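# Stack the desk carton onto the coffee-table carton stack

## Task

Take the carton that sits on the desk and set it on the top of the carton stack on the coffee table, centred and aligned with the cartons below it. It must rest there on its own once released, and the robot must not topple or be left leaning. At the end the gripper must be open and the arm and hand moved well away from the stack, not hovering over it.

## Robot and tools

ROBOT. A Hello Robot Stretch 3 with one arm: a two-wheel base (0.33 m long, 0.34 m wide) that can drive straight or spin in place but never slide sideways, a lift carriage on a vertical mast, a telescoping arm that reaches out on the robot's right side, a wrist with yaw, pitch and roll, and a two-finger gripper. To move the hand forward or back you drive the base. Spinning pivots about the point halfway between the wheels, 0.05 m behind the front edge. Stowed (arm in, wrist folded) the wrist pokes 0.06 m beyond the right side and a spin sweeps a 0.28 m radius; an unfolded level wrist reaches outside that circle. Full base speed (0.30 m/s, 1.9 rad/s) needs lift_m under 0.30, arm_m under 0.03 and wrist_yaw_rad over 2.54; otherwise 0.10 m/s and 0.63 rad/s.

FRAMES. Base frame: origin on the floor between the drive wheels, x forward, y left, z up. hand_pose is reported in it, located where closed fingertips meet; with all wrist joints at 0 its x axis is up, y runs back along the arm to the mast, z points rearward. The odometry frame is the base frame at the start; heading is positive to the left, -3.142 to 3.142.

execute_actions. Argument actions: a list run in order (empty list just reports). Each action may hold robot, steps and until. steps is an integer 1 to 450 control ticks at 30 per second (1 if omitted); an action with only steps is a wait. robot is either one command, a list of up to 8 commands run in sequence (entries may also be {"pause_s": s}, s up to 15), or {"stop": true}, which brakes everything and clears the queue. A command may contain:
- base: exactly one key. translate_m is a relative distance in metres from wherever the base is when that command begins, forward positive, magnitude at most 1. rotate_rad is a relative turn in radians, counter-clockwise (left) positive, magnitude at most 3.2.
- joints: absolute targets by name; any joint left out keeps its current goal. Ranges: lift_m 0 to 1.1 (arm height, m); arm_m 0 to 0.52 (extension, m); wrist_yaw_rad -1.345 to 4.42 (0 along the arm, positive swings toward the front, 3.0 folded over the base); wrist_pitch_rad -1.57 to 0.451 (negative tips fingers down); wrist_roll_rad -2.911 to 2.911 (0 fingers side by side, level); gripper_m -0.089 to 0.179 (bigger is wider; the real fingertip gap is 0.007 m less when nearly shut, 0.025 m less when wide, zero under 0.007); head_pan_rad -3.953 to 1.73 (0 forward, positive left, -1.57 along the arm); head_tilt_rad -1.53 to 0.419 (negative down).
- contact_limits: {"arm_m": effort percent 1 to 100}, applying to that joint's motion until its next command; lower is gentler.
Motions begin together and keep running between calls. A new command overrides at once and discards the rest of any earlier queue. Queue items advance only when the previous item's motions end "done" (off_target also passes for base and gripper_m); otherwise later items are dropped. One out-of-range value rejects the whole call.
until ends an action early: {"robot": {"status": "ended"}} waits for nothing to be moving and no queue running; or name fields like lift_m, lift_m_goal, lift_m_status, base_status, translate_m, refusals, queue, queue_left with [op, number] (ops =, !=, <, <=, >, >=) or a status word or ["!=", "moving"]. {"any": {"status": "ended"}} fires when any one motion or the queue ends. Do not wait for exact equality on readings.

zoom_image: camera (head_camera 896x504, nav_camera 672x504 fisheye, wrist_camera 644x364) and region [x0, y0, x1, y1] in pixels from the top-left, no larger than 504 by 504. head and nav cameras turn with the head joints; wrist_camera rides on the gripper.

finished_scene: scene, an integer; call only after every motion has ended, since the robot brakes anything still moving.

RESULTS. Each reply shows one instant plus one image per camera. base_status gives the base's state with travelled versus goal in brackets; joint_goals and joint_status per joint; statuses are moving, done, off_target (came to rest short, may still be pushing), contact_stop (the lift or arm met resistance and went slack until recommanded), time_out, stopped, torque_fault (wrist servo off for 10 s, limp, goals refused). measured_speeds from encoders; refusals, queue and queue_left. Lines starting refused:, dropped: or replaced: explain problems (counting from 0). robot.on_its_own appears when the robot has shifted a goal itself, a joint is slack or off, a motor strains at rest, or base_tilt drifted 3 degrees or more. motor_effort is percent with peak in brackets; readings are biased and noisy. lidar_m: 12 distances in 30-degree sectors, first straight ahead, counting counter-clockwise (4th left, 7th back, 10th right), in a plane 0.17 m high, so it sees legs, not tabletops. wrist_depth_mm and head_depth_mm are 7x7 grids of median depth in mm, '-' when invalid. base_tilt gives forward/right lean in degrees.

GRIPPING. Close to a gripper_m below the carton's width to hold it; open to at least 0.02 above the touching value to release. Neither the reading nor done proves a grip; check the images. Squeezing too hard triggers a stall guard that eases off.

CAUTIONS. Fold or unfold the wrist only with lift_m 0.32 to 0.95, wrist_pitch_rad -0.4 and roll near 0; once folded, lift may go to 0.25. With wrist_yaw_rad under -0.4 keep pitch at -0.5 or lower. Pushing with the hand above about 0.45 m can tip the robot, worse after a contact_stop or with raised limits; never drive while holding or pressing on something fixed. If it snags or leans, reverse the last move in small steps, pull the gripper free and lower lift_m toward 0.2. Avoid drops, knocking the stack, hard hits and long pushes; loose objects may get nudged occasionally.

Each tool is called after "Call:" as name(argument=value, ...), one argument or row to a line, values as JSON.

## Session

Call:
execute_actions(
  actions=[],
)

Scene clock: 0.00 s.
robot.base_odometry: x=+0.000 y=+0.000 heading=+0.000 (m, m, rad; robot's odometry frame)
robot.turned_by_wheels: +0.000 (rad since the last result)
robot.turned_by_imu: +0.000 (rad since the last result)
robot.base_tilt: forward=+2.0 right=+0.7 (deg)
robot.lidar_m: 1.08 2.42 1.53 1.08 1.03 1.06 1.37 1.89 2.22 2.83 2.53 1.65
robot.head_depth_mm: 1762 2609 3151 3191 3137 3011 2067 / 1769 2661 3451 3415 3455 3277 1564 / 1729 2654 3147 3202 3208 3183 1417 / 1649 2718 2914 2943 2934 2914 1401 / 1615 2630 2673 2722 2709 1411 1264 / 1608 2441 2498 2500 2536 2457 1214 / 1862 2335 2383 2334 2396 2400 1816
robot.base_status: not_commanded
robot.joint_positions: lift_m=+0.381 arm_m=-0.002 wrist_yaw_rad=+2.828 wrist_pitch_rad=-0.560 wrist_roll_rad=-0.003 gripper_m=+0.037 head_pan_rad=+0.014 head_tilt_rad=-0.014
robot.joint_goals: lift_m=+0.381 arm_m=-0.002 wrist_yaw_rad=+2.828 wrist_pitch_rad=-0.560 wrist_roll_rad=-0.003 gripper_m=+0.037 head_pan_rad=+0.014 head_tilt_rad=-0.014
robot.joint_status: lift_m=not_commanded arm_m=not_commanded wrist_yaw_rad=not_commanded wrist_pitch_rad=not_commanded wrist_roll_rad=not_commanded gripper_m=not_commanded head_pan_rad=not_commanded head_tilt_rad=not_commanded
robot.measured_speeds: translate_m=+0.000 rotate_rad=+0.000 lift_m=+0.000 arm_m=+0.000 wrist_yaw_rad=+0.000 wrist_pitch_rad=+0.000 wrist_roll_rad=+0.000 head_pan_rad=+0.000 head_tilt_rad=+0.000
robot: refusals=0 queue=idle queue_left=0
robot.motor_effort: left_wheel=+1 right_wheel=+0 lift_m=+38 arm_m=+0 wrist_yaw_rad=+0 wrist_pitch_rad=+5 wrist_roll_rad=+0 gripper_m=+0 head_pan_rad=+0 head_tilt_rad=+2 (%)
robot.hand_pose: x=+0.0418 y=+0.0518 z=+0.3632 quat_wxyz=(+0.299, +0.701, +0.087, +0.642) (m; robot's base frame)
robot.wrist_depth_mm: - - - - - - - / - - - - - - - / 852 878 885 916 919 945 942 / 717 748 742 765 778 754 782 / 629 - 643 633 655 670 664 / 541 549 - 560 570 563 571 / 487 - - 489 487 496 497
pictures: head_camera (sideways: a quarter turn clockwise sets it upright), nav_camera (sideways: a quarter turn counterclockwise sets it upright), wrist_camera
Images, in order (width x height): head_camera 896x504, nav_camera 672x504, wrist_camera 644x364.

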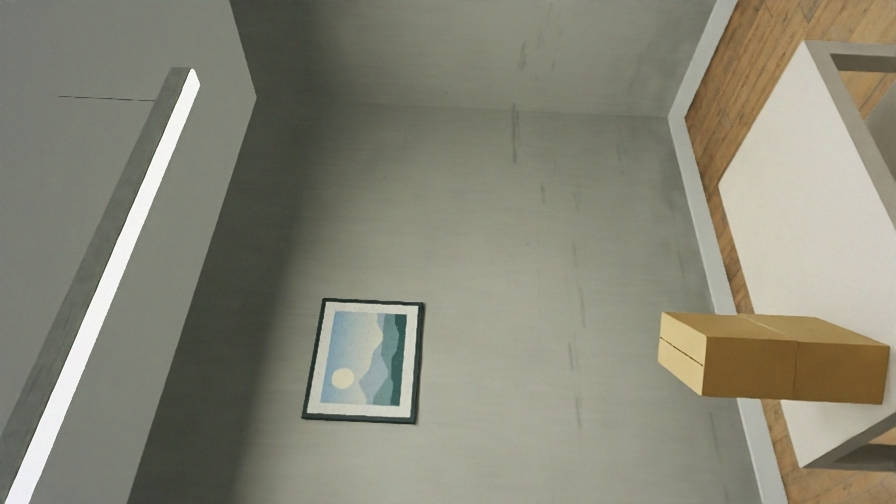

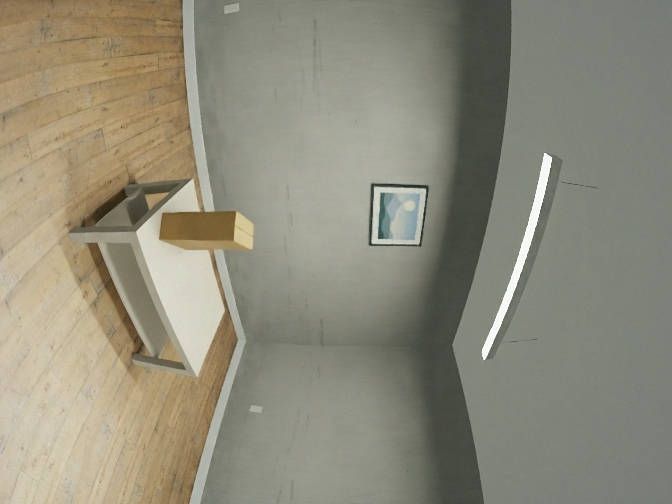

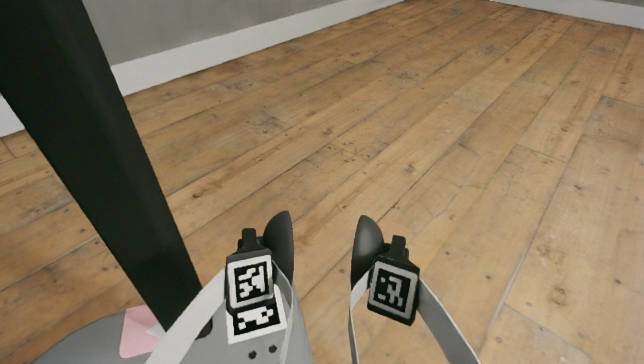

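Call:
execute_actions(
  actions=[
    {"robot":{"joints":{"head_tilt_rad":-0.6}},"steps":100,"until":{"robot":{"status":"ended"}}},
  ],
)

Call:
execute_actions(
  actions=[
    {"robot":{"joints":{"head_pan_rad":-2.2,"head_tilt_rad":-0.5}},"steps":150,"until":{"robot":{"status":"ended"}}},
  ],
)

Scene clock: 3.27 s.
robot.base_odometry: x=+0.000 y=+0.000 heading=+0.000 (m, m, rad; robot's odometry frame)
robot.turned_by_wheels: +0.000 (rad since the last result)
robot.turned_by_imu: +0.001 (rad since the last result)
robot.base_tilt: forward=+2.0 right=+0.7 (deg)
robot.lidar_m: 1.08 2.42 1.53 1.08 1.03 1.05 1.37 1.89 2.21 2.82 2.53 1.65
robot.head_depth_mm: 2869 3041 3206 2407 1852 1488 1243 / 2878 3175 3432 1838 1832 1478 1231 / 2607 2955 3227 1725 1775 1467 1220 / 2453 2717 3041 1609 1716 1461 1213 / 2285 2571 1360 1406 1607 1449 1208 / 2139 2399 2624 1755 1697 1425 1196 / 2037 2218 2467 2302 1748 1423 1190
robot.base_status: not_commanded
robot.joint_positions: lift_m=+0.381 arm_m=-0.002 wrist_yaw_rad=+2.828 wrist_pitch_rad=-0.560 wrist_roll_rad=-0.003 gripper_m=+0.037 head_pan_rad=+0.014 head_tilt_rad=-0.592
robot.joint_goals: lift_m=+0.381 arm_m=-0.002 wrist_yaw_rad=+2.828 wrist_pitch_rad=-0.560 wrist_roll_rad=-0.003 gripper_m=+0.037 head_pan_rad=+0.014 head_tilt_rad=-0.600
robot.joint_status: lift_m=not_commanded arm_m=not_commanded wrist_yaw_rad=not_commanded wrist_pitch_rad=not_commanded wrist_roll_rad=not_commanded gripper_m=not_commanded head_pan_rad=not_commanded head_tilt_rad=done
robot.measured_speeds: translate_m=+0.000 rotate_rad=+0.000 lift_m=+0.000 arm_m=+0.000 wrist_yaw_rad=+0.000 wrist_pitch_rad=+0.000 wrist_roll_rad=+0.000 head_pan_rad=+0.000 head_tilt_rad=+0.000
robot: refusals=0 queue=done queue_left=0
robot.motor_effort: left_wheel=+1(0) right_wheel=+1(0) lift_m=+40(39) arm_m=+1(0) wrist_yaw_rad=+0(0) wrist_pitch_rad=+5(5) wrist_roll_rad=+0(0) gripper_m=+1(1) head_pan_rad=+0(0) head_tilt_rad=-4(24) (%)
robot.hand_pose: x=+0.0418 y=+0.0518 z=+0.3632 quat_wxyz=(+0.299, +0.701, +0.087, +0.642) (m; robot's base frame)
robot.wrist_depth_mm: - 986 - - - - - / - - - - - - - / 850 898 915 915 901 967 985 / 727 775 729 740 772 762 775 / 625 - 646 641 659 649 657 / 529 544 - 560 565 555 564 / 487 - - 499 486 503 503
pictures: head_camera (sideways: a quarter turn clockwise sets it upright), nav_camera (sideways: a quarter turn counterclockwise sets it upright), wrist_camera
Images, in order (width x height): head_camera 896x504, nav_camera 672x504, wrist_camera 644x364.

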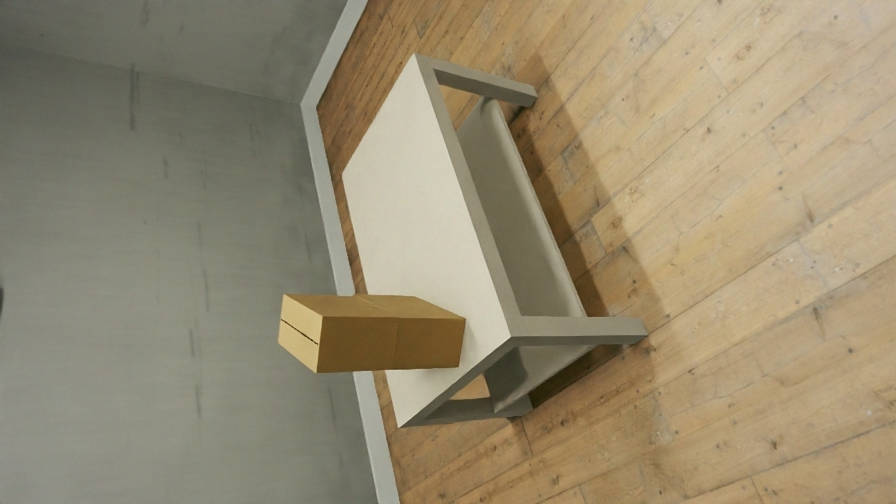

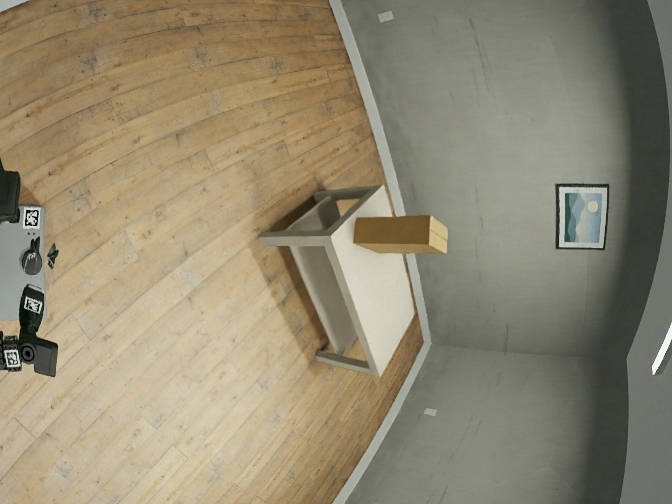

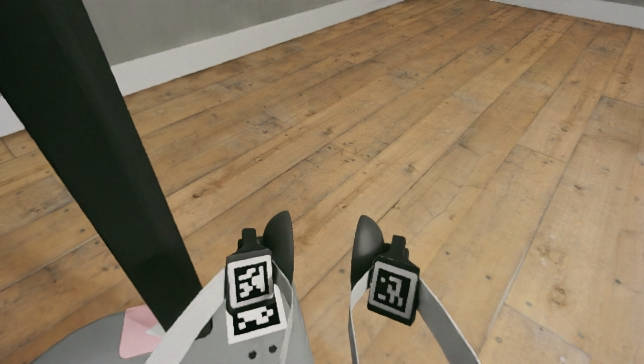

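Scene clock: 4.87 s.
robot.base_odometry: x=+0.000 y=+0.000 heading=+0.000 (m, m, rad; robot's odometry frame)
robot.turned_by_wheels: +0.000 (rad since the last result)
robot.turned_by_imu: +0.000 (rad since the last result)
robot.base_tilt: forward=+2.0 right=+0.8 (deg)
robot.lidar_m: 1.08 2.43 1.53 1.08 1.03 1.05 1.37 1.89 2.21 2.83 2.54 1.65
robot.head_depth_mm: 1880 2032 2117 2364 2078 1610 1301 / 1947 2128 2111 2503 2034 1577 1298 / 2014 2188 2049 2556 2019 1573 1286 / 2104 2297 1995 2627 1981 1549 1283 / 2172 2384 1827 2721 1963 1544 1266 / 2281 2477 2281 2456 1965 1520 1252 / 2356 2575 2853 2634 1923 1510 1246
robot.base_status: not_commanded
robot.joint_positions: lift_m=+0.381 arm_m=-0.002 wrist_yaw_rad=+2.828 wrist_pitch_rad=-0.560 wrist_roll_rad=-0.003 gripper_m=+0.037 head_pan_rad=-2.193 head_tilt_rad=-0.508
robot.joint_goals: lift_m=+0.381 arm_m=-0.002 wrist_yaw_rad=+2.828 wrist_pitch_rad=-0.560 wrist_roll_rad=-0.003 gripper_m=+0.037 head_pan_rad=-2.200 head_tilt_rad=-0.500
robot.joint_status: lift_m=not_commanded arm_m=not_commanded wrist_yaw_rad=not_commanded wrist_pitch_rad=not_commanded wrist_roll_rad=not_commanded gripper_m=not_commanded head_pan_rad=done head_tilt_rad=done
robot.measured_speeds: translate_m=+0.000 rotate_rad=+0.000 lift_m=+0.000 arm_m=+0.000 wrist_yaw_rad=+0.000 wrist_pitch_rad=+0.000 wrist_roll_rad=+0.000 head_pan_rad=+0.000 head_tilt_rad=+0.000
robot: refusals=0 queue=done queue_left=0
robot.motor_effort: left_wheel=+1(0) right_wheel=+0(0) lift_m=+40(40) arm_m=+1(0) wrist_yaw_rad=+0(0) wrist_pitch_rad=+5(5) wrist_roll_rad=+0(0) gripper_m=+2(2) head_pan_rad=-2(28) head_tilt_rad=+2(9) (%)
robot.hand_pose: x=+0.0418 y=+0.0518 z=+0.3632 quat_wxyz=(+0.299, +0.701, +0.087, +0.642) (m; robot's base frame)
robot.wrist_depth_mm: - 980 - - - - - / - - - - - - - / 837 897 903 895 947 948 947 / 728 752 722 767 760 805 798 / 616 - 633 638 660 649 655 / 545 545 - 547 570 555 570 / 493 - - 488 501 500 509
pictures: head_camera (sideways: a quarter turn clockwise sets it upright), nav_camera (sideways: a quarter turn counterclockwise sets it upright), wrist_camera
Images, in order (width x height): head_camera 896x504, nav_camera 672x504, wrist_camera 644x364.

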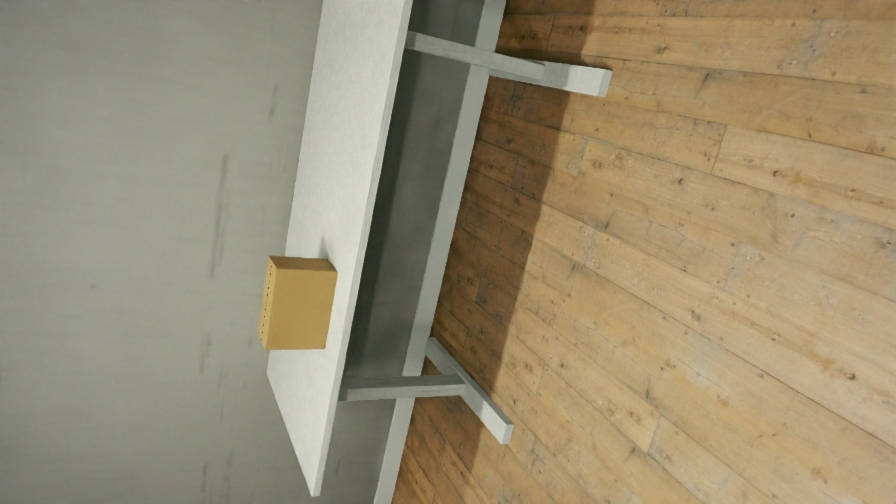

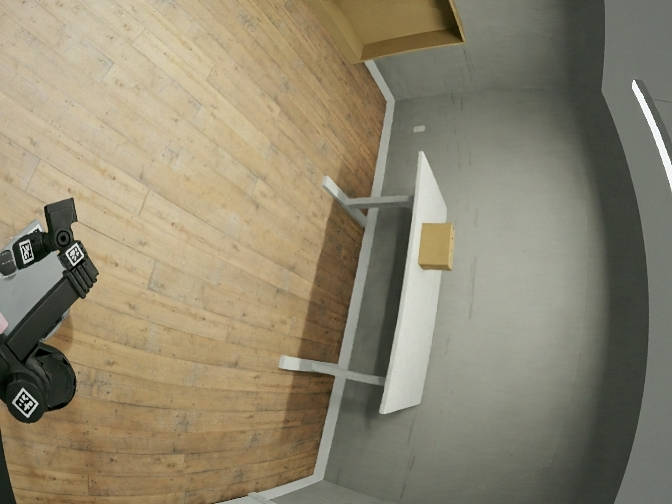

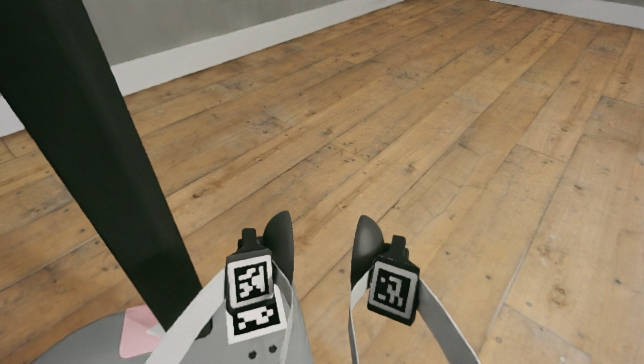

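Call:
execute_actions(
  actions=[
    {"robot":[{"joints":{"lift_m":0.28,"wrist_pitch_rad":-0.4,"wrist_yaw_rad":3.0,"head_pan_rad":-0.8,"head_tilt_rad":-0.7}},{"base":{"rotate_rad":-2.36}},{"base":{"translate_m":1.0}},{"base":{"translate_m":0.17}},{"base":{"rotate_rad":1.316}},{"joints":{"lift_m":0.85}},{"joints":{"wrist_yaw_rad":1.57,"wrist_pitch_rad":0,"gripper_m":0.179}}],"steps":450,"until":{"robot":{"status":"ended"}}},
    {"steps":450,"until":{"robot":{"status":"ended"}}},
  ],
)

Scene clock: 33.73 s.
robot.base_odometry: x=-0.830 y=-0.824 heading=-1.044 (m, m, rad; robot's odometry frame)
robot.turned_by_wheels: -1.044 (rad since the last result)
robot.turned_by_imu: -1.010 (rad since the last result)
robot.base_tilt: forward=+2.0 right=+0.7 (deg)
robot.lidar_m: 2.18 2.53 2.34 2.10 1.90 1.33 1.29 1.34 0.83 1.20 1.25 1.16
robot.head_depth_mm: 1058 1147 1216 941 745 648 1196 / 1133 1238 1262 937 738 1324 1199 / 1226 1353 1241 799 751 1398 - / 1328 1494 836 817 793 1366 - / 1456 1652 1092 869 1586 1349 1156 / 1616 1837 1188 960 1576 1342 1149 / 1813 2099 1160 1858 1591 1323 1131
robot.base_status: done (rotate_rad +1.3159 of +1.3160)
robot.joint_positions: lift_m=+0.849 arm_m=-0.002 wrist_yaw_rad=+1.573 wrist_pitch_rad=-0.023 wrist_roll_rad=-0.003 gripper_m=+0.179 head_pan_rad=-0.807 head_tilt_rad=-0.692
robot.joint_goals: lift_m=+0.850 arm_m=-0.002 wrist_yaw_rad=+1.570 wrist_pitch_rad=+0.000 wrist_roll_rad=-0.003 gripper_m=+0.179 head_pan_rad=-0.800 head_tilt_rad=-0.700
robot.joint_status: lift_m=done arm_m=not_commanded wrist_yaw_rad=done wrist_pitch_rad=done wrist_roll_rad=not_commanded gripper_m=done head_pan_rad=done head_tilt_rad=done
robot.measured_speeds: translate_m=+0.000 rotate_rad=+0.000 lift_m=+0.000 arm_m=+0.000 wrist_yaw_rad=+0.000 wrist_pitch_rad=+0.000 wrist_roll_rad=+0.000 head_pan_rad=+0.000 head_tilt_rad=+0.000
robot: refusals=0 queue=done queue_left=0
robot.motor_effort: left_wheel=-2(11) right_wheel=+3(11) lift_m=+56(62) arm_m=+0(0) wrist_yaw_rad=-4(4) wrist_pitch_rad=+9(8) wrist_roll_rad=+0(0) gripper_m=+0(95) head_pan_rad=+2(26) head_tilt_rad=-3(15) (%)
robot.hand_pose: x=+0.2343 y=-0.1420 z=+0.9581 quat_wxyz=(+0.506, +0.506, -0.492, +0.496) (m; robot's base frame)
robot.wrist_depth_mm: - - - - - - - / - - - - - - - / - - - - - - - / - - - - - - - / - - - - - 934 476 / - - - - - 631 428 / - - - - - 524 412
pictures: head_camera (sideways: a quarter turn clockwise sets it upright), nav_camera (sideways: a quarter turn counterclockwise sets it upright), wrist_camera
Images, in order (width x height): head_camera 896x504, nav_camera 672x504, wrist_camera 644x364.

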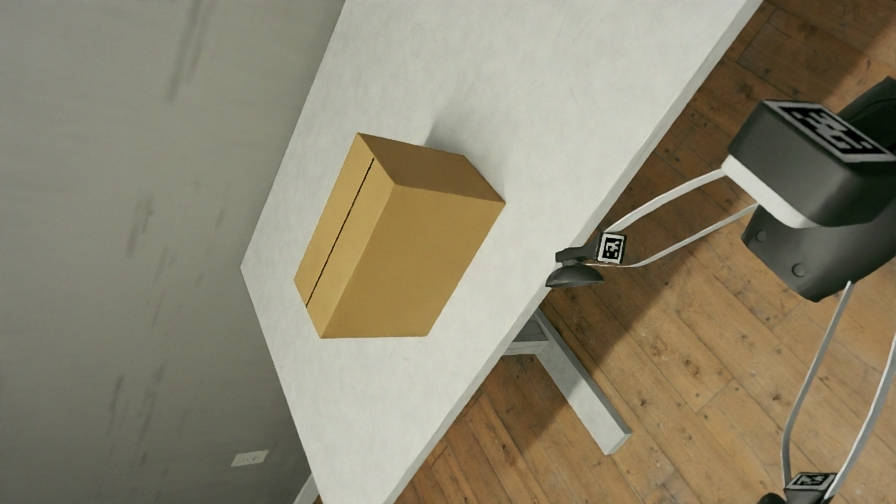

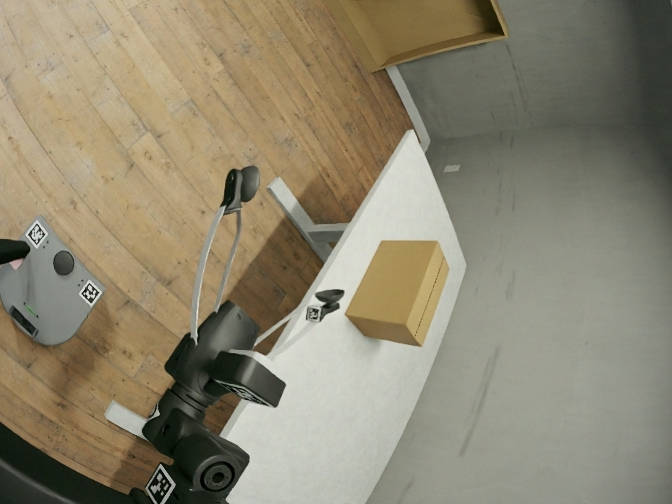

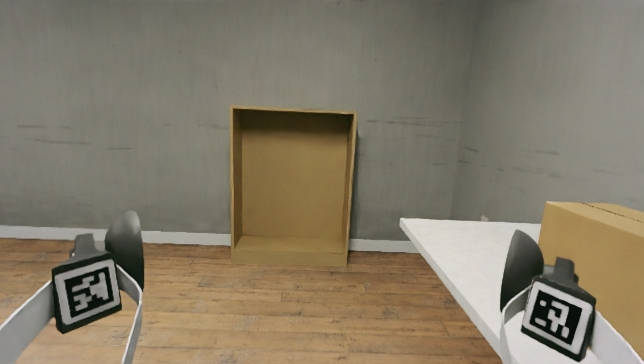

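Call:
execute_actions(
  actions=[
    {"robot":{"joints":{"lift_m":0.76,"arm_m":0.36}},"steps":450,"until":{"robot":{"status":"ended"}}},
  ],
)

Scene clock: 40.33 s.
robot.base_odometry: x=-0.830 y=-0.824 heading=-1.044 (m, m, rad; robot's odometry frame)
robot.turned_by_wheels: +0.000 (rad since the last result)
robot.turned_by_imu: +0.002 (rad since the last result)
robot.base_tilt: forward=+2.0 right=+0.8 (deg)
robot.lidar_m: 2.18 2.53 2.34 2.10 1.89 1.34 1.29 1.33 0.83 1.21 1.25 1.16
robot.head_depth_mm: 1058 1149 1220 979 725 646 1196 / 1142 1251 1257 927 718 1313 1180 / 1224 1360 1240 804 733 1363 1172 / 1327 1487 834 822 796 1367 1164 / 1467 1646 1087 869 1583 1348 1159 / 1602 1846 1183 953 1573 1342 1152 / 1793 2084 1164 1858 1601 1331 1135
robot.base_status: done (rotate_rad +1.3159 of +1.3160)
robot.joint_positions: lift_m=+0.761 arm_m=+0.360 wrist_yaw_rad=+1.572 wrist_pitch_rad=-0.022 wrist_roll_rad=-0.003 gripper_m=+0.179 head_pan_rad=-0.807 head_tilt_rad=-0.692
robot.joint_goals: lift_m=+0.760 arm_m=+0.360 wrist_yaw_rad=+1.570 wrist_pitch_rad=+0.000 wrist_roll_rad=-0.003 gripper_m=+0.179 head_pan_rad=-0.800 head_tilt_rad=-0.700
robot.joint_status: lift_m=done arm_m=done wrist_yaw_rad=done wrist_pitch_rad=done wrist_roll_rad=not_commanded gripper_m=done head_pan_rad=done head_tilt_rad=done
robot.measured_speeds: translate_m=+0.000 rotate_rad=+0.000 lift_m=+0.000 arm_m=+0.000 wrist_yaw_rad=+0.000 wrist_pitch_rad=+0.000 wrist_roll_rad=+0.000 head_pan_rad=+0.000 head_tilt_rad=+0.000
robot: refusals=0 queue=done queue_left=0
robot.motor_effort: left_wheel=-1(1) right_wheel=+3(3) lift_m=+21(58) arm_m=+4(5) wrist_yaw_rad=-2(3) wrist_pitch_rad=+8(8) wrist_roll_rad=-1(0) gripper_m=-1(1) head_pan_rad=+2(3) head_tilt_rad=-3(4) (%)
robot.hand_pose: x=+0.2343 y=-0.5045 z=+0.8697 quat_wxyz=(+0.506, +0.505, -0.493, +0.496) (m; robot's base frame)
robot.wrist_depth_mm: - - - - - - 818 / - - - - - - 822 / - - - - - - 800 / - - - 839 290 999 833 / - - - 514 299 659 691 / - - - 393 312 416 457 / - - 332 316 316 329 344
pictures: head_camera (sideways: a quarter turn clockwise sets it upright), nav_camera (sideways: a quarter turn counterclockwise sets it upright), wrist_camera
Images, in order (width x height): head_camera 896x504, nav_camera 672x504, wrist_camera 644x364.

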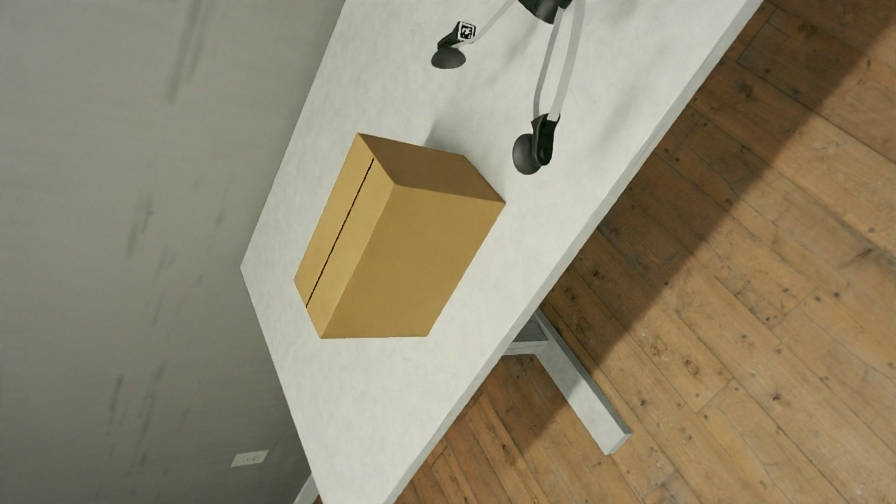

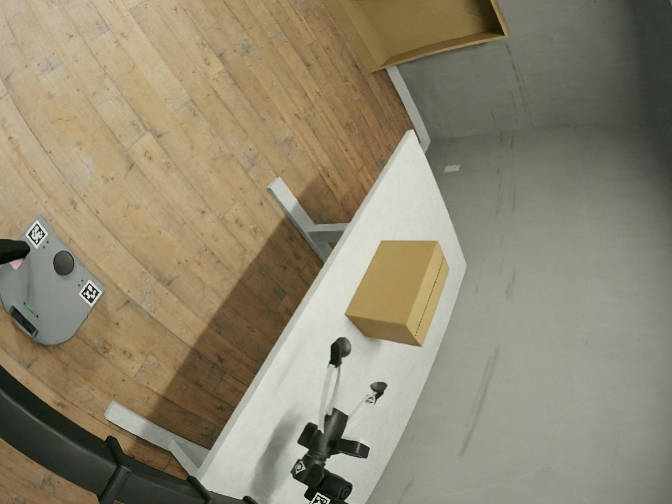

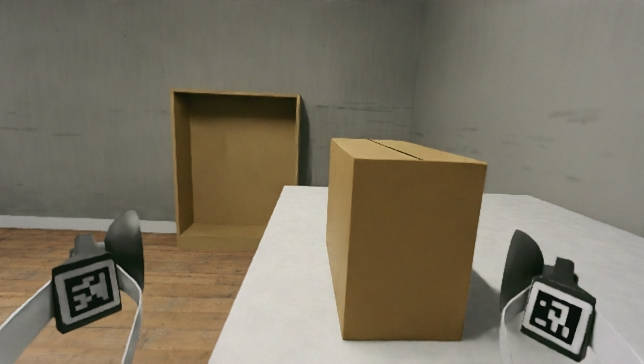

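Call:
execute_actions(
  actions=[
    {"robot":[{"joints":{"lift_m":0.75,"arm_m":0.44,"wrist_yaw_rad":1.6}},{"base":{"translate_m":0.18},"joints":{"head_pan_rad":-1.1}}],"steps":450,"until":{"robot":{"status":"ended"}}},
  ],
)

Scene clock: 47.20 s.
robot.base_odometry: x=-0.740 y=-0.980 heading=-1.044 (m, m, rad; robot's odometry frame)
robot.turned_by_wheels: +0.000 (rad since the last result)
robot.turned_by_imu: +0.002 (rad since the last result)
robot.base_tilt: forward=+1.9 right=+0.7 (deg)
robot.lidar_m: 2.00 2.34 2.27 2.09 2.15 1.55 1.47 1.51 0.91 1.20 1.03 1.05
robot.head_depth_mm: 966 1060 1162 1013 746 649 1191 / 1007 1114 1202 1007 739 1289 1180 / 1056 1174 1235 821 731 1319 1171 / 1096 1232 1212 693 726 1352 1166 / 1156 1298 1204 731 759 1350 1154 / 1206 1367 1187 801 1469 1352 1144 / 1269 1452 1159 876 1506 1311 1138
robot.base_status: done (translate_m +0.1800 of +0.1800)
robot.joint_positions: lift_m=+0.751 arm_m=+0.440 wrist_yaw_rad=+1.597 wrist_pitch_rad=-0.022 wrist_roll_rad=-0.003 gripper_m=+0.179 head_pan_rad=-1.093 head_tilt_rad=-0.692
robot.joint_goals: lift_m=+0.750 arm_m=+0.440 wrist_yaw_rad=+1.600 wrist_pitch_rad=+0.000 wrist_roll_rad=-0.003 gripper_m=+0.179 head_pan_rad=-1.100 head_tilt_rad=-0.700
robot.joint_status: lift_m=done arm_m=done wrist_yaw_rad=done wrist_pitch_rad=done wrist_roll_rad=not_commanded gripper_m=done head_pan_rad=done head_tilt_rad=done
robot.measured_speeds: translate_m=+0.000 rotate_rad=+0.000 lift_m=+0.000 arm_m=+0.000 wrist_yaw_rad=+0.000 wrist_pitch_rad=+0.000 wrist_roll_rad=+0.000 head_pan_rad=+0.000 head_tilt_rad=+0.000
robot: refusals=0 queue=done queue_left=0
robot.motor_effort: left_wheel=-2(4) right_wheel=+4(9) lift_m=+21(21) arm_m=+4(5) wrist_yaw_rad=+3(2) wrist_pitch_rad=+8(8) wrist_roll_rad=+0(0) gripper_m=-1(1) head_pan_rad=-2(17) head_tilt_rad=-4(3) (%)
robot.hand_pose: x=+0.2342 y=-0.5780 z=+0.8597 quat_wxyz=(+0.500, +0.511, -0.487, +0.502) (m; robot's base frame)
robot.wrist_depth_mm: - - - - - - 780 / - - - - - - 749 / - - - - - - 755 / - - 110 117 125 997 740 / - - 110 111 112 113 647 / - - 114 115 116 117 435 / - 306 118 119 120 123 337
pictures: head_camera (sideways: a quarter turn clockwise sets it upright), nav_camera (sideways: a quarter turn counterclockwise sets it upright), wrist_camera
Images, in order (width x height): head_camera 896x504, nav_camera 672x504, wrist_camera 644x364.

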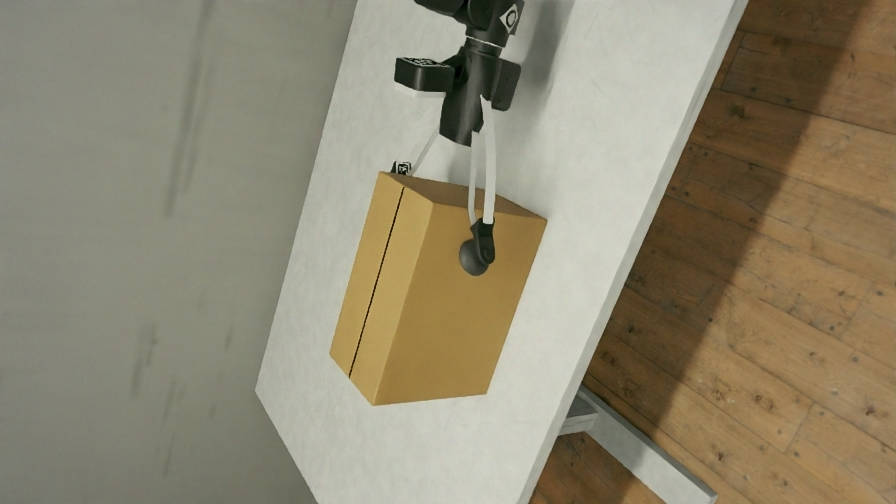

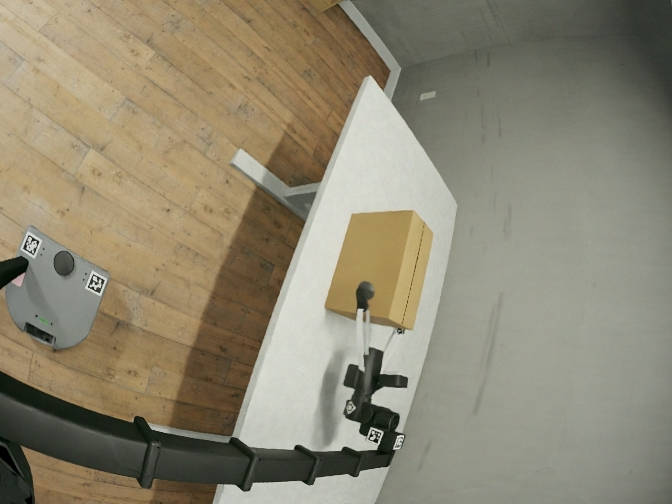

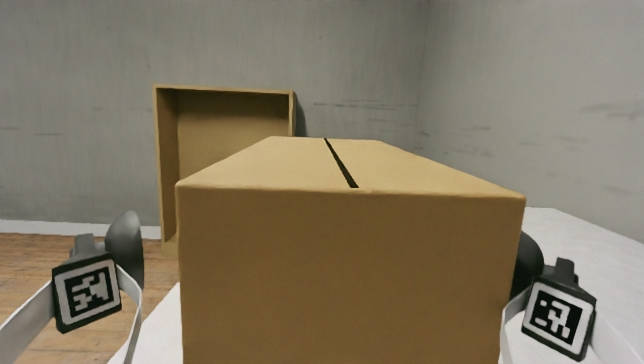

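Call:
execute_actions(
  actions=[
    {"robot":[{"joints":{"arm_m":0.452}},{"base":{"translate_m":0.025}},{"joints":{"gripper_m":0.05}},{"joints":{"lift_m":0.8}}],"steps":450,"until":{"robot":{"status":"ended"}}},
  ],
)

Scene clock: 54.40 s.
robot.base_odometry: x=-0.727 y=-1.001 heading=-1.044 (m, m, rad; robot's odometry frame)
robot.turned_by_wheels: +0.000 (rad since the last result)
robot.turned_by_imu: +0.002 (rad since the last result)
robot.base_tilt: forward=+2.0 right=+0.7 (deg)
robot.lidar_m: 1.97 2.32 2.26 2.09 2.19 1.58 1.49 1.54 0.92 1.20 1.01 1.67
robot.head_depth_mm: 967 1068 1161 877 746 649 1176 / 1007 1109 1198 870 738 1292 1176 / 1054 1158 1237 843 731 1310 1180 / 1097 1225 1220 699 726 1357 1166 / 1154 1294 743 741 758 1346 1152 / 1214 1370 1175 805 1431 1342 1155 / 1272 1455 1166 878 1507 1322 1134
robot.base_status: done (translate_m +0.0250 of +0.0250)
robot.joint_positions: lift_m=+0.799 arm_m=+0.452 wrist_yaw_rad=+1.600 wrist_pitch_rad=-0.030 wrist_roll_rad=-0.003 gripper_m=+0.056 head_pan_rad=-1.093 head_tilt_rad=-0.692
robot.joint_goals: lift_m=+0.800 arm_m=+0.452 wrist_yaw_rad=+1.600 wrist_pitch_rad=+0.000 wrist_roll_rad=-0.003 gripper_m=+0.054 head_pan_rad=-1.100 head_tilt_rad=-0.700
robot.joint_status: lift_m=done arm_m=done wrist_yaw_rad=done wrist_pitch_rad=done wrist_roll_rad=not_commanded gripper_m=off_target head_pan_rad=done head_tilt_rad=done
robot.measured_speeds: translate_m=+0.000 rotate_rad=+0.000 lift_m=+0.000 arm_m=+0.000 wrist_yaw_rad=+0.000 wrist_pitch_rad=+0.000 wrist_roll_rad=+0.000 head_pan_rad=+0.000 head_tilt_rad=+0.000
robot: refusals=0 queue=done queue_left=0
robot.on_its_own: gripper_m is held at +0.054, not at your +0.050, by its stall guard, which is still easing
robot.motor_effort: left_wheel=-1(3) right_wheel=+3(8) lift_m=+57(59) arm_m=+4(5) wrist_yaw_rad=+0(2) wrist_pitch_rad=+11(12) wrist_roll_rad=+0(0) gripper_m=-40(100) head_pan_rad=-2(2) head_tilt_rad=-4(4) (%)
robot.hand_pose: x=+0.2339 y=-0.5893 z=+0.9062 quat_wxyz=(+0.501, +0.514, -0.484, +0.500) (m; robot's base frame)
robot.wrist_depth_mm: - - - - - - 754 / - - - - - - 737 / - - - - - - 733 / - - 126 125 126 - 738 / - - 128 127 127 744 692 / - - 132 131 131 504 520 / - - 136 135 135 371 397
pictures: head_camera (sideways: a quarter turn clockwise sets it upright), nav_camera (sideways: a quarter turn counterclockwise sets it upright), wrist_camera
Images, in order (width x height): head_camera 896x504, nav_camera 672x504, wrist_camera 644x364.

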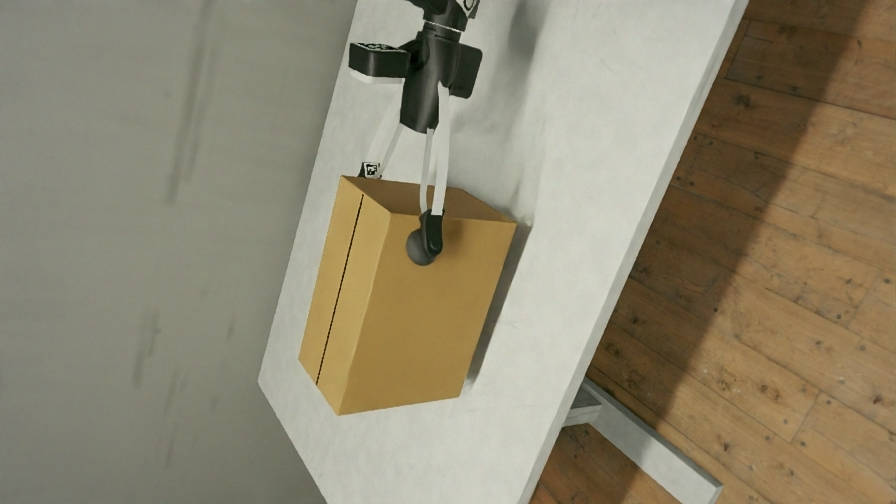

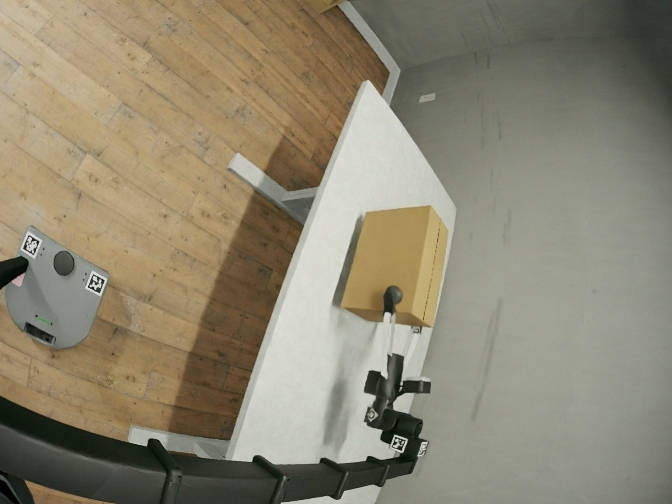

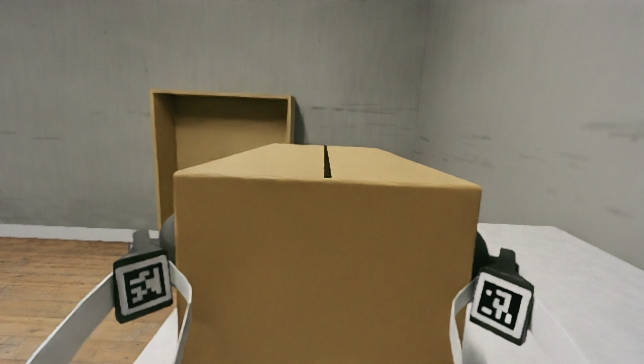

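Call:
execute_actions(
  actions=[
    {"robot":[{"joints":{"arm_m":0.0,"lift_m":0.95}},{"base":{"rotate_rad":1.83}},{"base":{"translate_m":1.0},"joints":{"wrist_yaw_rad":0,"head_pan_rad":-1.57,"head_tilt_rad":-0.6}},{"base":{"translate_m":0.78}},{"base":{"rotate_rad":0.61}}],"steps":450,"until":{"robot":{"status":"ended"}}},
    {"steps":450,"until":{"robot":{"status":"ended"}}},
    {"steps":450,"until":{"robot":{"status":"ended"}}},
  ],
)

Scene clock: 89.13 s.
robot.base_odometry: x=+0.531 y=+0.258 heading=+1.396 (m, m, rad; robot's odometry frame)
robot.turned_by_wheels: +2.440 (rad since the last result)
robot.turned_by_imu: +2.420 (rad since the last result)
robot.base_tilt: forward=+1.9 right=+0.7 (deg)
robot.lidar_m: 1.26 1.12 1.12 1.33 2.39 2.70 2.68 2.63 1.30 0.55 0.96 1.84
robot.head_depth_mm: 2467 2667 2892 2457 1329 - - / 2553 2876 3043 1629 1269 - - / 2309 2687 2890 397 - - - / 2126 2375 538 390 - - - / 1940 2164 2308 403 894 1194 1172 / 1778 1957 2210 2280 1178 1338 1194 / 1664 1820 1981 2137 1668 1405 1190
robot.base_status: done (rotate_rad +0.6099 of +0.6100)
robot.joint_positions: lift_m=+0.949 arm_m=+0.000 wrist_yaw_rad=+0.002 wrist_pitch_rad=-0.031 wrist_roll_rad=-0.003 gripper_m=+0.092 head_pan_rad=-1.563 head_tilt_rad=-0.606
robot.joint_goals: lift_m=+0.950 arm_m=+0.000 wrist_yaw_rad=+0.000 wrist_pitch_rad=+0.000 wrist_roll_rad=-0.003 gripper_m=+0.091 head_pan_rad=-1.570 head_tilt_rad=-0.600
robot.joint_status: lift_m=done arm_m=done wrist_yaw_rad=done wrist_pitch_rad=done wrist_roll_rad=not_commanded gripper_m=off_target head_pan_rad=done head_tilt_rad=done
robot.measured_speeds: translate_m=+0.000 rotate_rad=+0.000 lift_m=+0.000 arm_m=+0.000 wrist_yaw_rad=+0.000 wrist_pitch_rad=+0.000 wrist_roll_rad=+0.000 head_pan_rad=+0.000 head_tilt_rad=+0.000
robot: refusals=0 queue=done queue_left=0
robot.on_its_own: gripper_m is held at +0.091, not at your +0.050, by its stall guard, which is not easing now
robot.motor_effort: left_wheel=-1(6) right_wheel=+3(8) lift_m=+57(58) arm_m=-3(1) wrist_yaw_rad=-3(7) wrist_pitch_rad=+11(11) wrist_roll_rad=+0(0) gripper_m=-24(40) head_pan_rad=-2(20) head_tilt_rad=+2(9) (%)
robot.hand_pose: x=-0.0208 y=-0.4006 z=+1.0560 quat_wxyz=(+0.708, +0.012, -0.706, -0.010) (m; robot's base frame)
robot.wrist_depth_mm: - - - - - - - / - - - - - - - / - - - - - - - / - - 127 126 126 - - / - - 128 128 128 - - / - - 132 131 131 - - / - - 134 135 134 - -
pictures: head_camera (sideways: a quarter turn clockwise sets it upright), nav_camera (sideways: a quarter turn counterclockwise sets it upright), wrist_camera
Images, in order (width x height): head_camera 896x504, nav_camera 672x504, wrist_camera 644x364.

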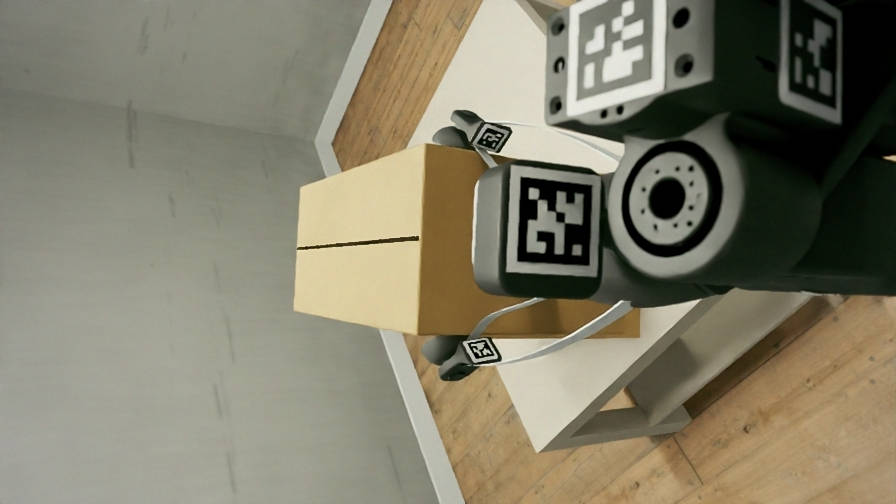

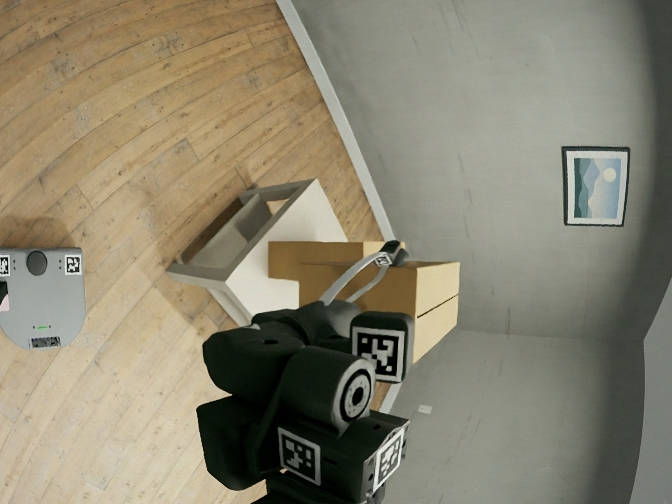

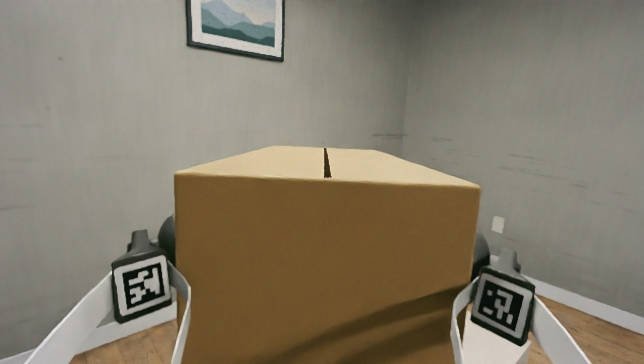

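Call:
execute_actions(
  actions=[
    {"robot":{"joints":{"wrist_yaw_rad":1.5},"base":{"translate_m":0.08}},"steps":450,"until":{"robot":{"status":"ended"}}},
  ],
)

Scene clock: 93.00 s.
robot.base_odometry: x=+0.545 y=+0.337 heading=+1.396 (m, m, rad; robot's odometry frame)
robot.turned_by_wheels: +0.000 (rad since the last result)
robot.turned_by_imu: +0.002 (rad since the last result)
robot.base_tilt: forward=+1.9 right=+0.7 (deg)
robot.lidar_m: 1.19 1.06 1.06 1.26 2.30 2.76 2.76 2.70 0.59 0.56 1.78 1.79
robot.head_depth_mm: 2542 2715 2931 2419 1295 - 1179 / 2539 2831 3134 1547 1272 - 1178 / 2239 2585 2894 1482 1206 - - / 2060 2329 2639 872 922 - - / 1877 2088 2353 2281 1157 1296 - / 1733 1913 2113 2248 1337 1419 - / 1599 1747 1917 2074 1783 - -
robot.base_status: done (translate_m +0.0800 of +0.0800)
robot.joint_positions: lift_m=+0.949 arm_m=+0.000 wrist_yaw_rad=+1.497 wrist_pitch_rad=-0.031 wrist_roll_rad=-0.003 gripper_m=+0.092 head_pan_rad=-1.563 head_tilt_rad=-0.606
robot.joint_goals: lift_m=+0.950 arm_m=+0.000 wrist_yaw_rad=+1.500 wrist_pitch_rad=+0.000 wrist_roll_rad=-0.003 gripper_m=+0.091 head_pan_rad=-1.570 head_tilt_rad=-0.600
robot.joint_status: lift_m=done arm_m=done wrist_yaw_rad=done wrist_pitch_rad=done wrist_roll_rad=not_commanded gripper_m=off_target head_pan_rad=done head_tilt_rad=done
robot.measured_speeds: translate_m=+0.000 rotate_rad=+0.000 lift_m=+0.000 arm_m=+0.000 wrist_yaw_rad=+0.000 wrist_pitch_rad=+0.000 wrist_roll_rad=+0.000 head_pan_rad=+0.000 head_tilt_rad=+0.000
robot: refusals=0 queue=done queue_left=0
robot.on_its_own: gripper_m is held at +0.091, not at your +0.050, by its stall guard, which is not easing now
robot.motor_effort: left_wheel=-2(3) right_wheel=+3(8) lift_m=+57(57) arm_m=-3(3) wrist_yaw_rad=+2(7) wrist_pitch_rad=+12(11) wrist_roll_rad=+0(0) gripper_m=-22(23) head_pan_rad=-2(2) head_tilt_rad=+2(2) (%)
robot.hand_pose: x=+0.2333 y=-0.1642 z=+1.0560 quat_wxyz=(+0.527, +0.488, -0.509, +0.474) (m; robot's base frame)
robot.wrist_depth_mm: 828 979 - - - - - / 827 - - - - - - / 871 - - - - - - / 875 - 126 126 126 - - / 915 - 128 128 128 - - / 916 - 131 132 131 - - / 938 - 136 134 134 - -
pictures: head_camera (sideways: a quarter turn clockwise sets it upright), nav_camera (sideways: a quarter turn counterclockwise sets it upright), wrist_camera
Images, in order (width x height): head_camera 896x504, nav_camera 672x504, wrist_camera 644x364.

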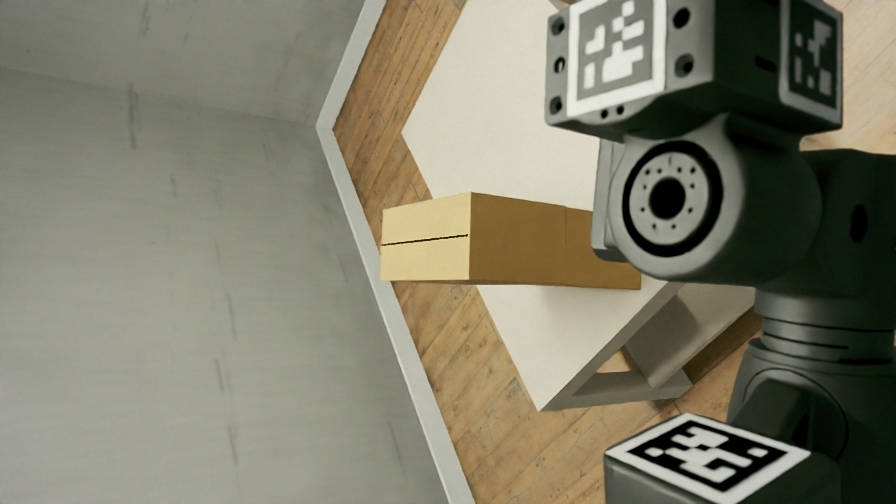

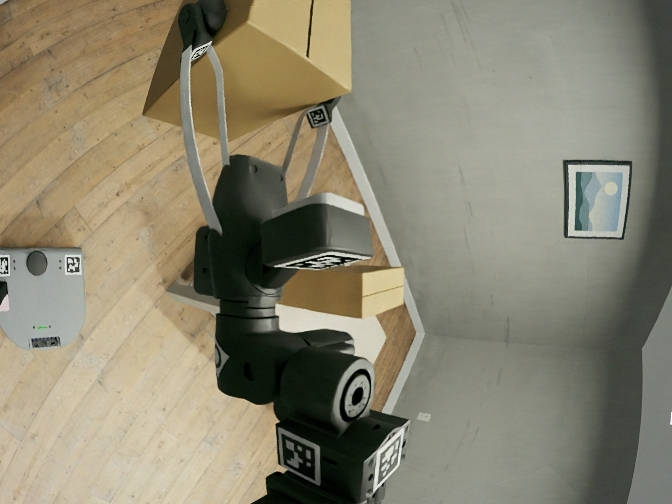

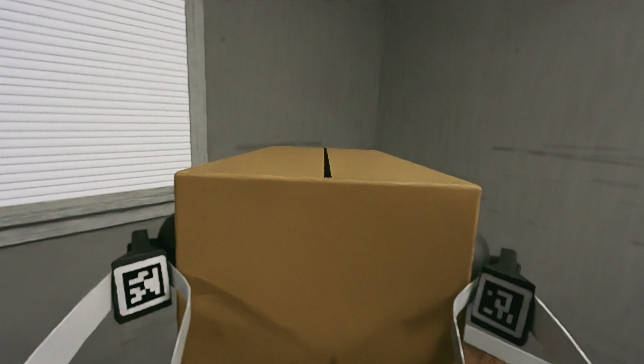

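Call:
execute_actions(
  actions=[
    {"robot":[{"joints":{"wrist_yaw_rad":0.015,"lift_m":0.89},"base":{"translate_m":-0.04}},{"joints":{"arm_m":0.33}}],"steps":450,"until":{"robot":{"status":"ended"}}},
  ],
)

Scene clock: 102.67 s.
robot.base_odometry: x=+0.538 y=+0.297 heading=+1.396 (m, m, rad; robot's odometry frame)
robot.turned_by_wheels: +0.000 (rad since the last result)
robot.turned_by_imu: +0.002 (rad since the last result)
robot.base_tilt: forward=+1.9 right=+0.8 (deg)
robot.lidar_m: 1.23 1.09 1.09 1.30 2.36 2.73 2.73 2.67 1.32 0.55 0.95 1.81
robot.head_depth_mm: 2492 2675 2916 2532 - - 1202 / 2569 2839 3126 - 1132 1386 1225 / 2283 2610 2872 1409 1171 1195 1217 / 2108 2328 779 - 963 964 1134 / 1892 2104 2260 2121 1077 1256 1202 / 1754 1924 2176 2274 1259 1365 1197 / 1629 1761 1979 2108 1716 1393 1184
robot.base_status: done (translate_m -0.0400 of -0.0400)
robot.joint_positions: lift_m=+0.891 arm_m=+0.330 wrist_yaw_rad=+0.017 wrist_pitch_rad=-0.032 wrist_roll_rad=-0.003 gripper_m=+0.092 head_pan_rad=-1.563 head_tilt_rad=-0.606
robot.joint_goals: lift_m=+0.890 arm_m=+0.330 wrist_yaw_rad=+0.015 wrist_pitch_rad=+0.000 wrist_roll_rad=-0.003 gripper_m=+0.091 head_pan_rad=-1.570 head_tilt_rad=-0.600
robot.joint_status: lift_m=done arm_m=done wrist_yaw_rad=done wrist_pitch_rad=done wrist_roll_rad=not_commanded gripper_m=off_target head_pan_rad=done head_tilt_rad=done
robot.measured_speeds: translate_m=+0.000 rotate_rad=+0.000 lift_m=+0.000 arm_m=+0.000 wrist_yaw_rad=+0.000 wrist_pitch_rad=+0.000 wrist_roll_rad=+0.000 head_pan_rad=+0.000 head_tilt_rad=+0.000
robot: refusals=0 queue=done queue_left=0
robot.on_its_own: gripper_m is held at +0.091, not at your +0.050, by its stall guard, which is not easing now
robot.motor_effort: left_wheel=-2(6) right_wheel=+4(5) lift_m=+21(57) arm_m=+4(6) wrist_yaw_rad=-2(7) wrist_pitch_rad=+12(12) wrist_roll_rad=+0(0) gripper_m=-23(23) head_pan_rad=-2(2) head_tilt_rad=+3(2) (%)
robot.hand_pose: x=-0.0171 y=-0.7300 z=+0.9971 quat_wxyz=(+0.708, +0.017, -0.706, -0.005) (m; robot's base frame)
robot.wrist_depth_mm: - - - - - - - / - - - - - - - / - - - - - - - / - - 126 126 125 - - / - - 128 128 127 - - / - - 131 131 131 - - / - - 135 135 135 969 -
pictures: head_camera (sideways: a quarter turn clockwise sets it upright), nav_camera (sideways: a quarter turn counterclockwise sets it upright), wrist_camera
Images, in order (width x height): head_camera 896x504, nav_camera 672x504, wrist_camera 644x364.

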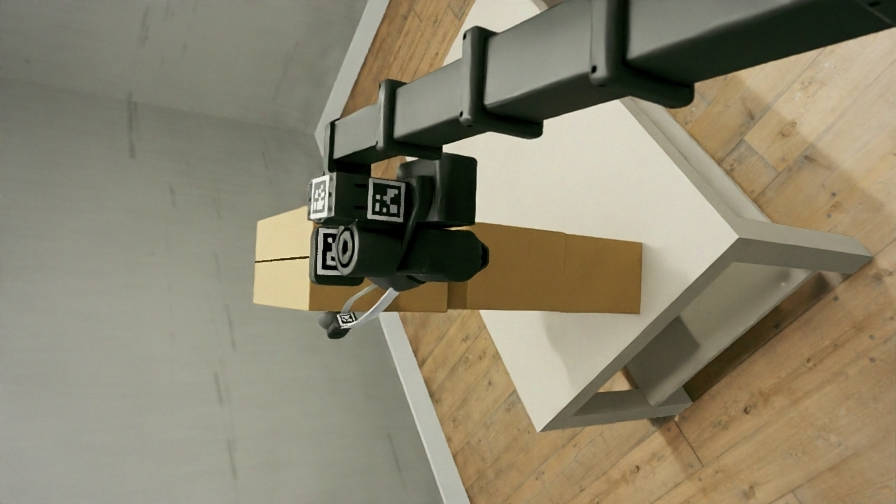

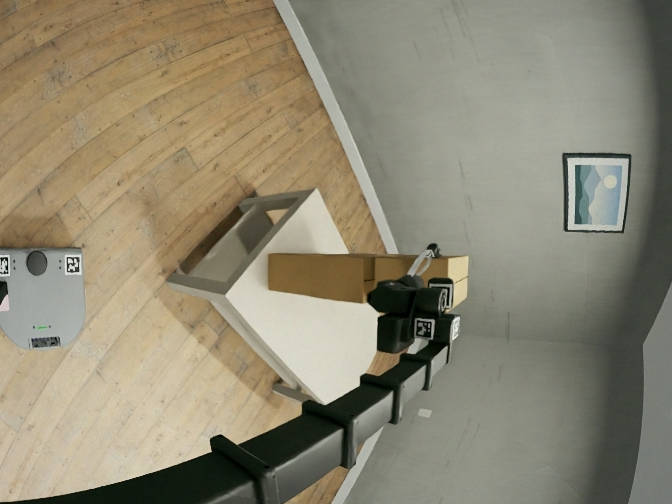

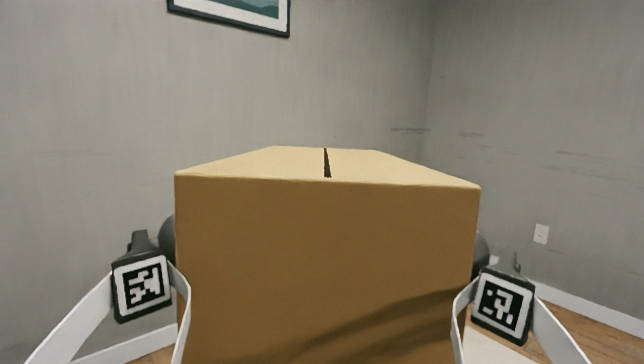

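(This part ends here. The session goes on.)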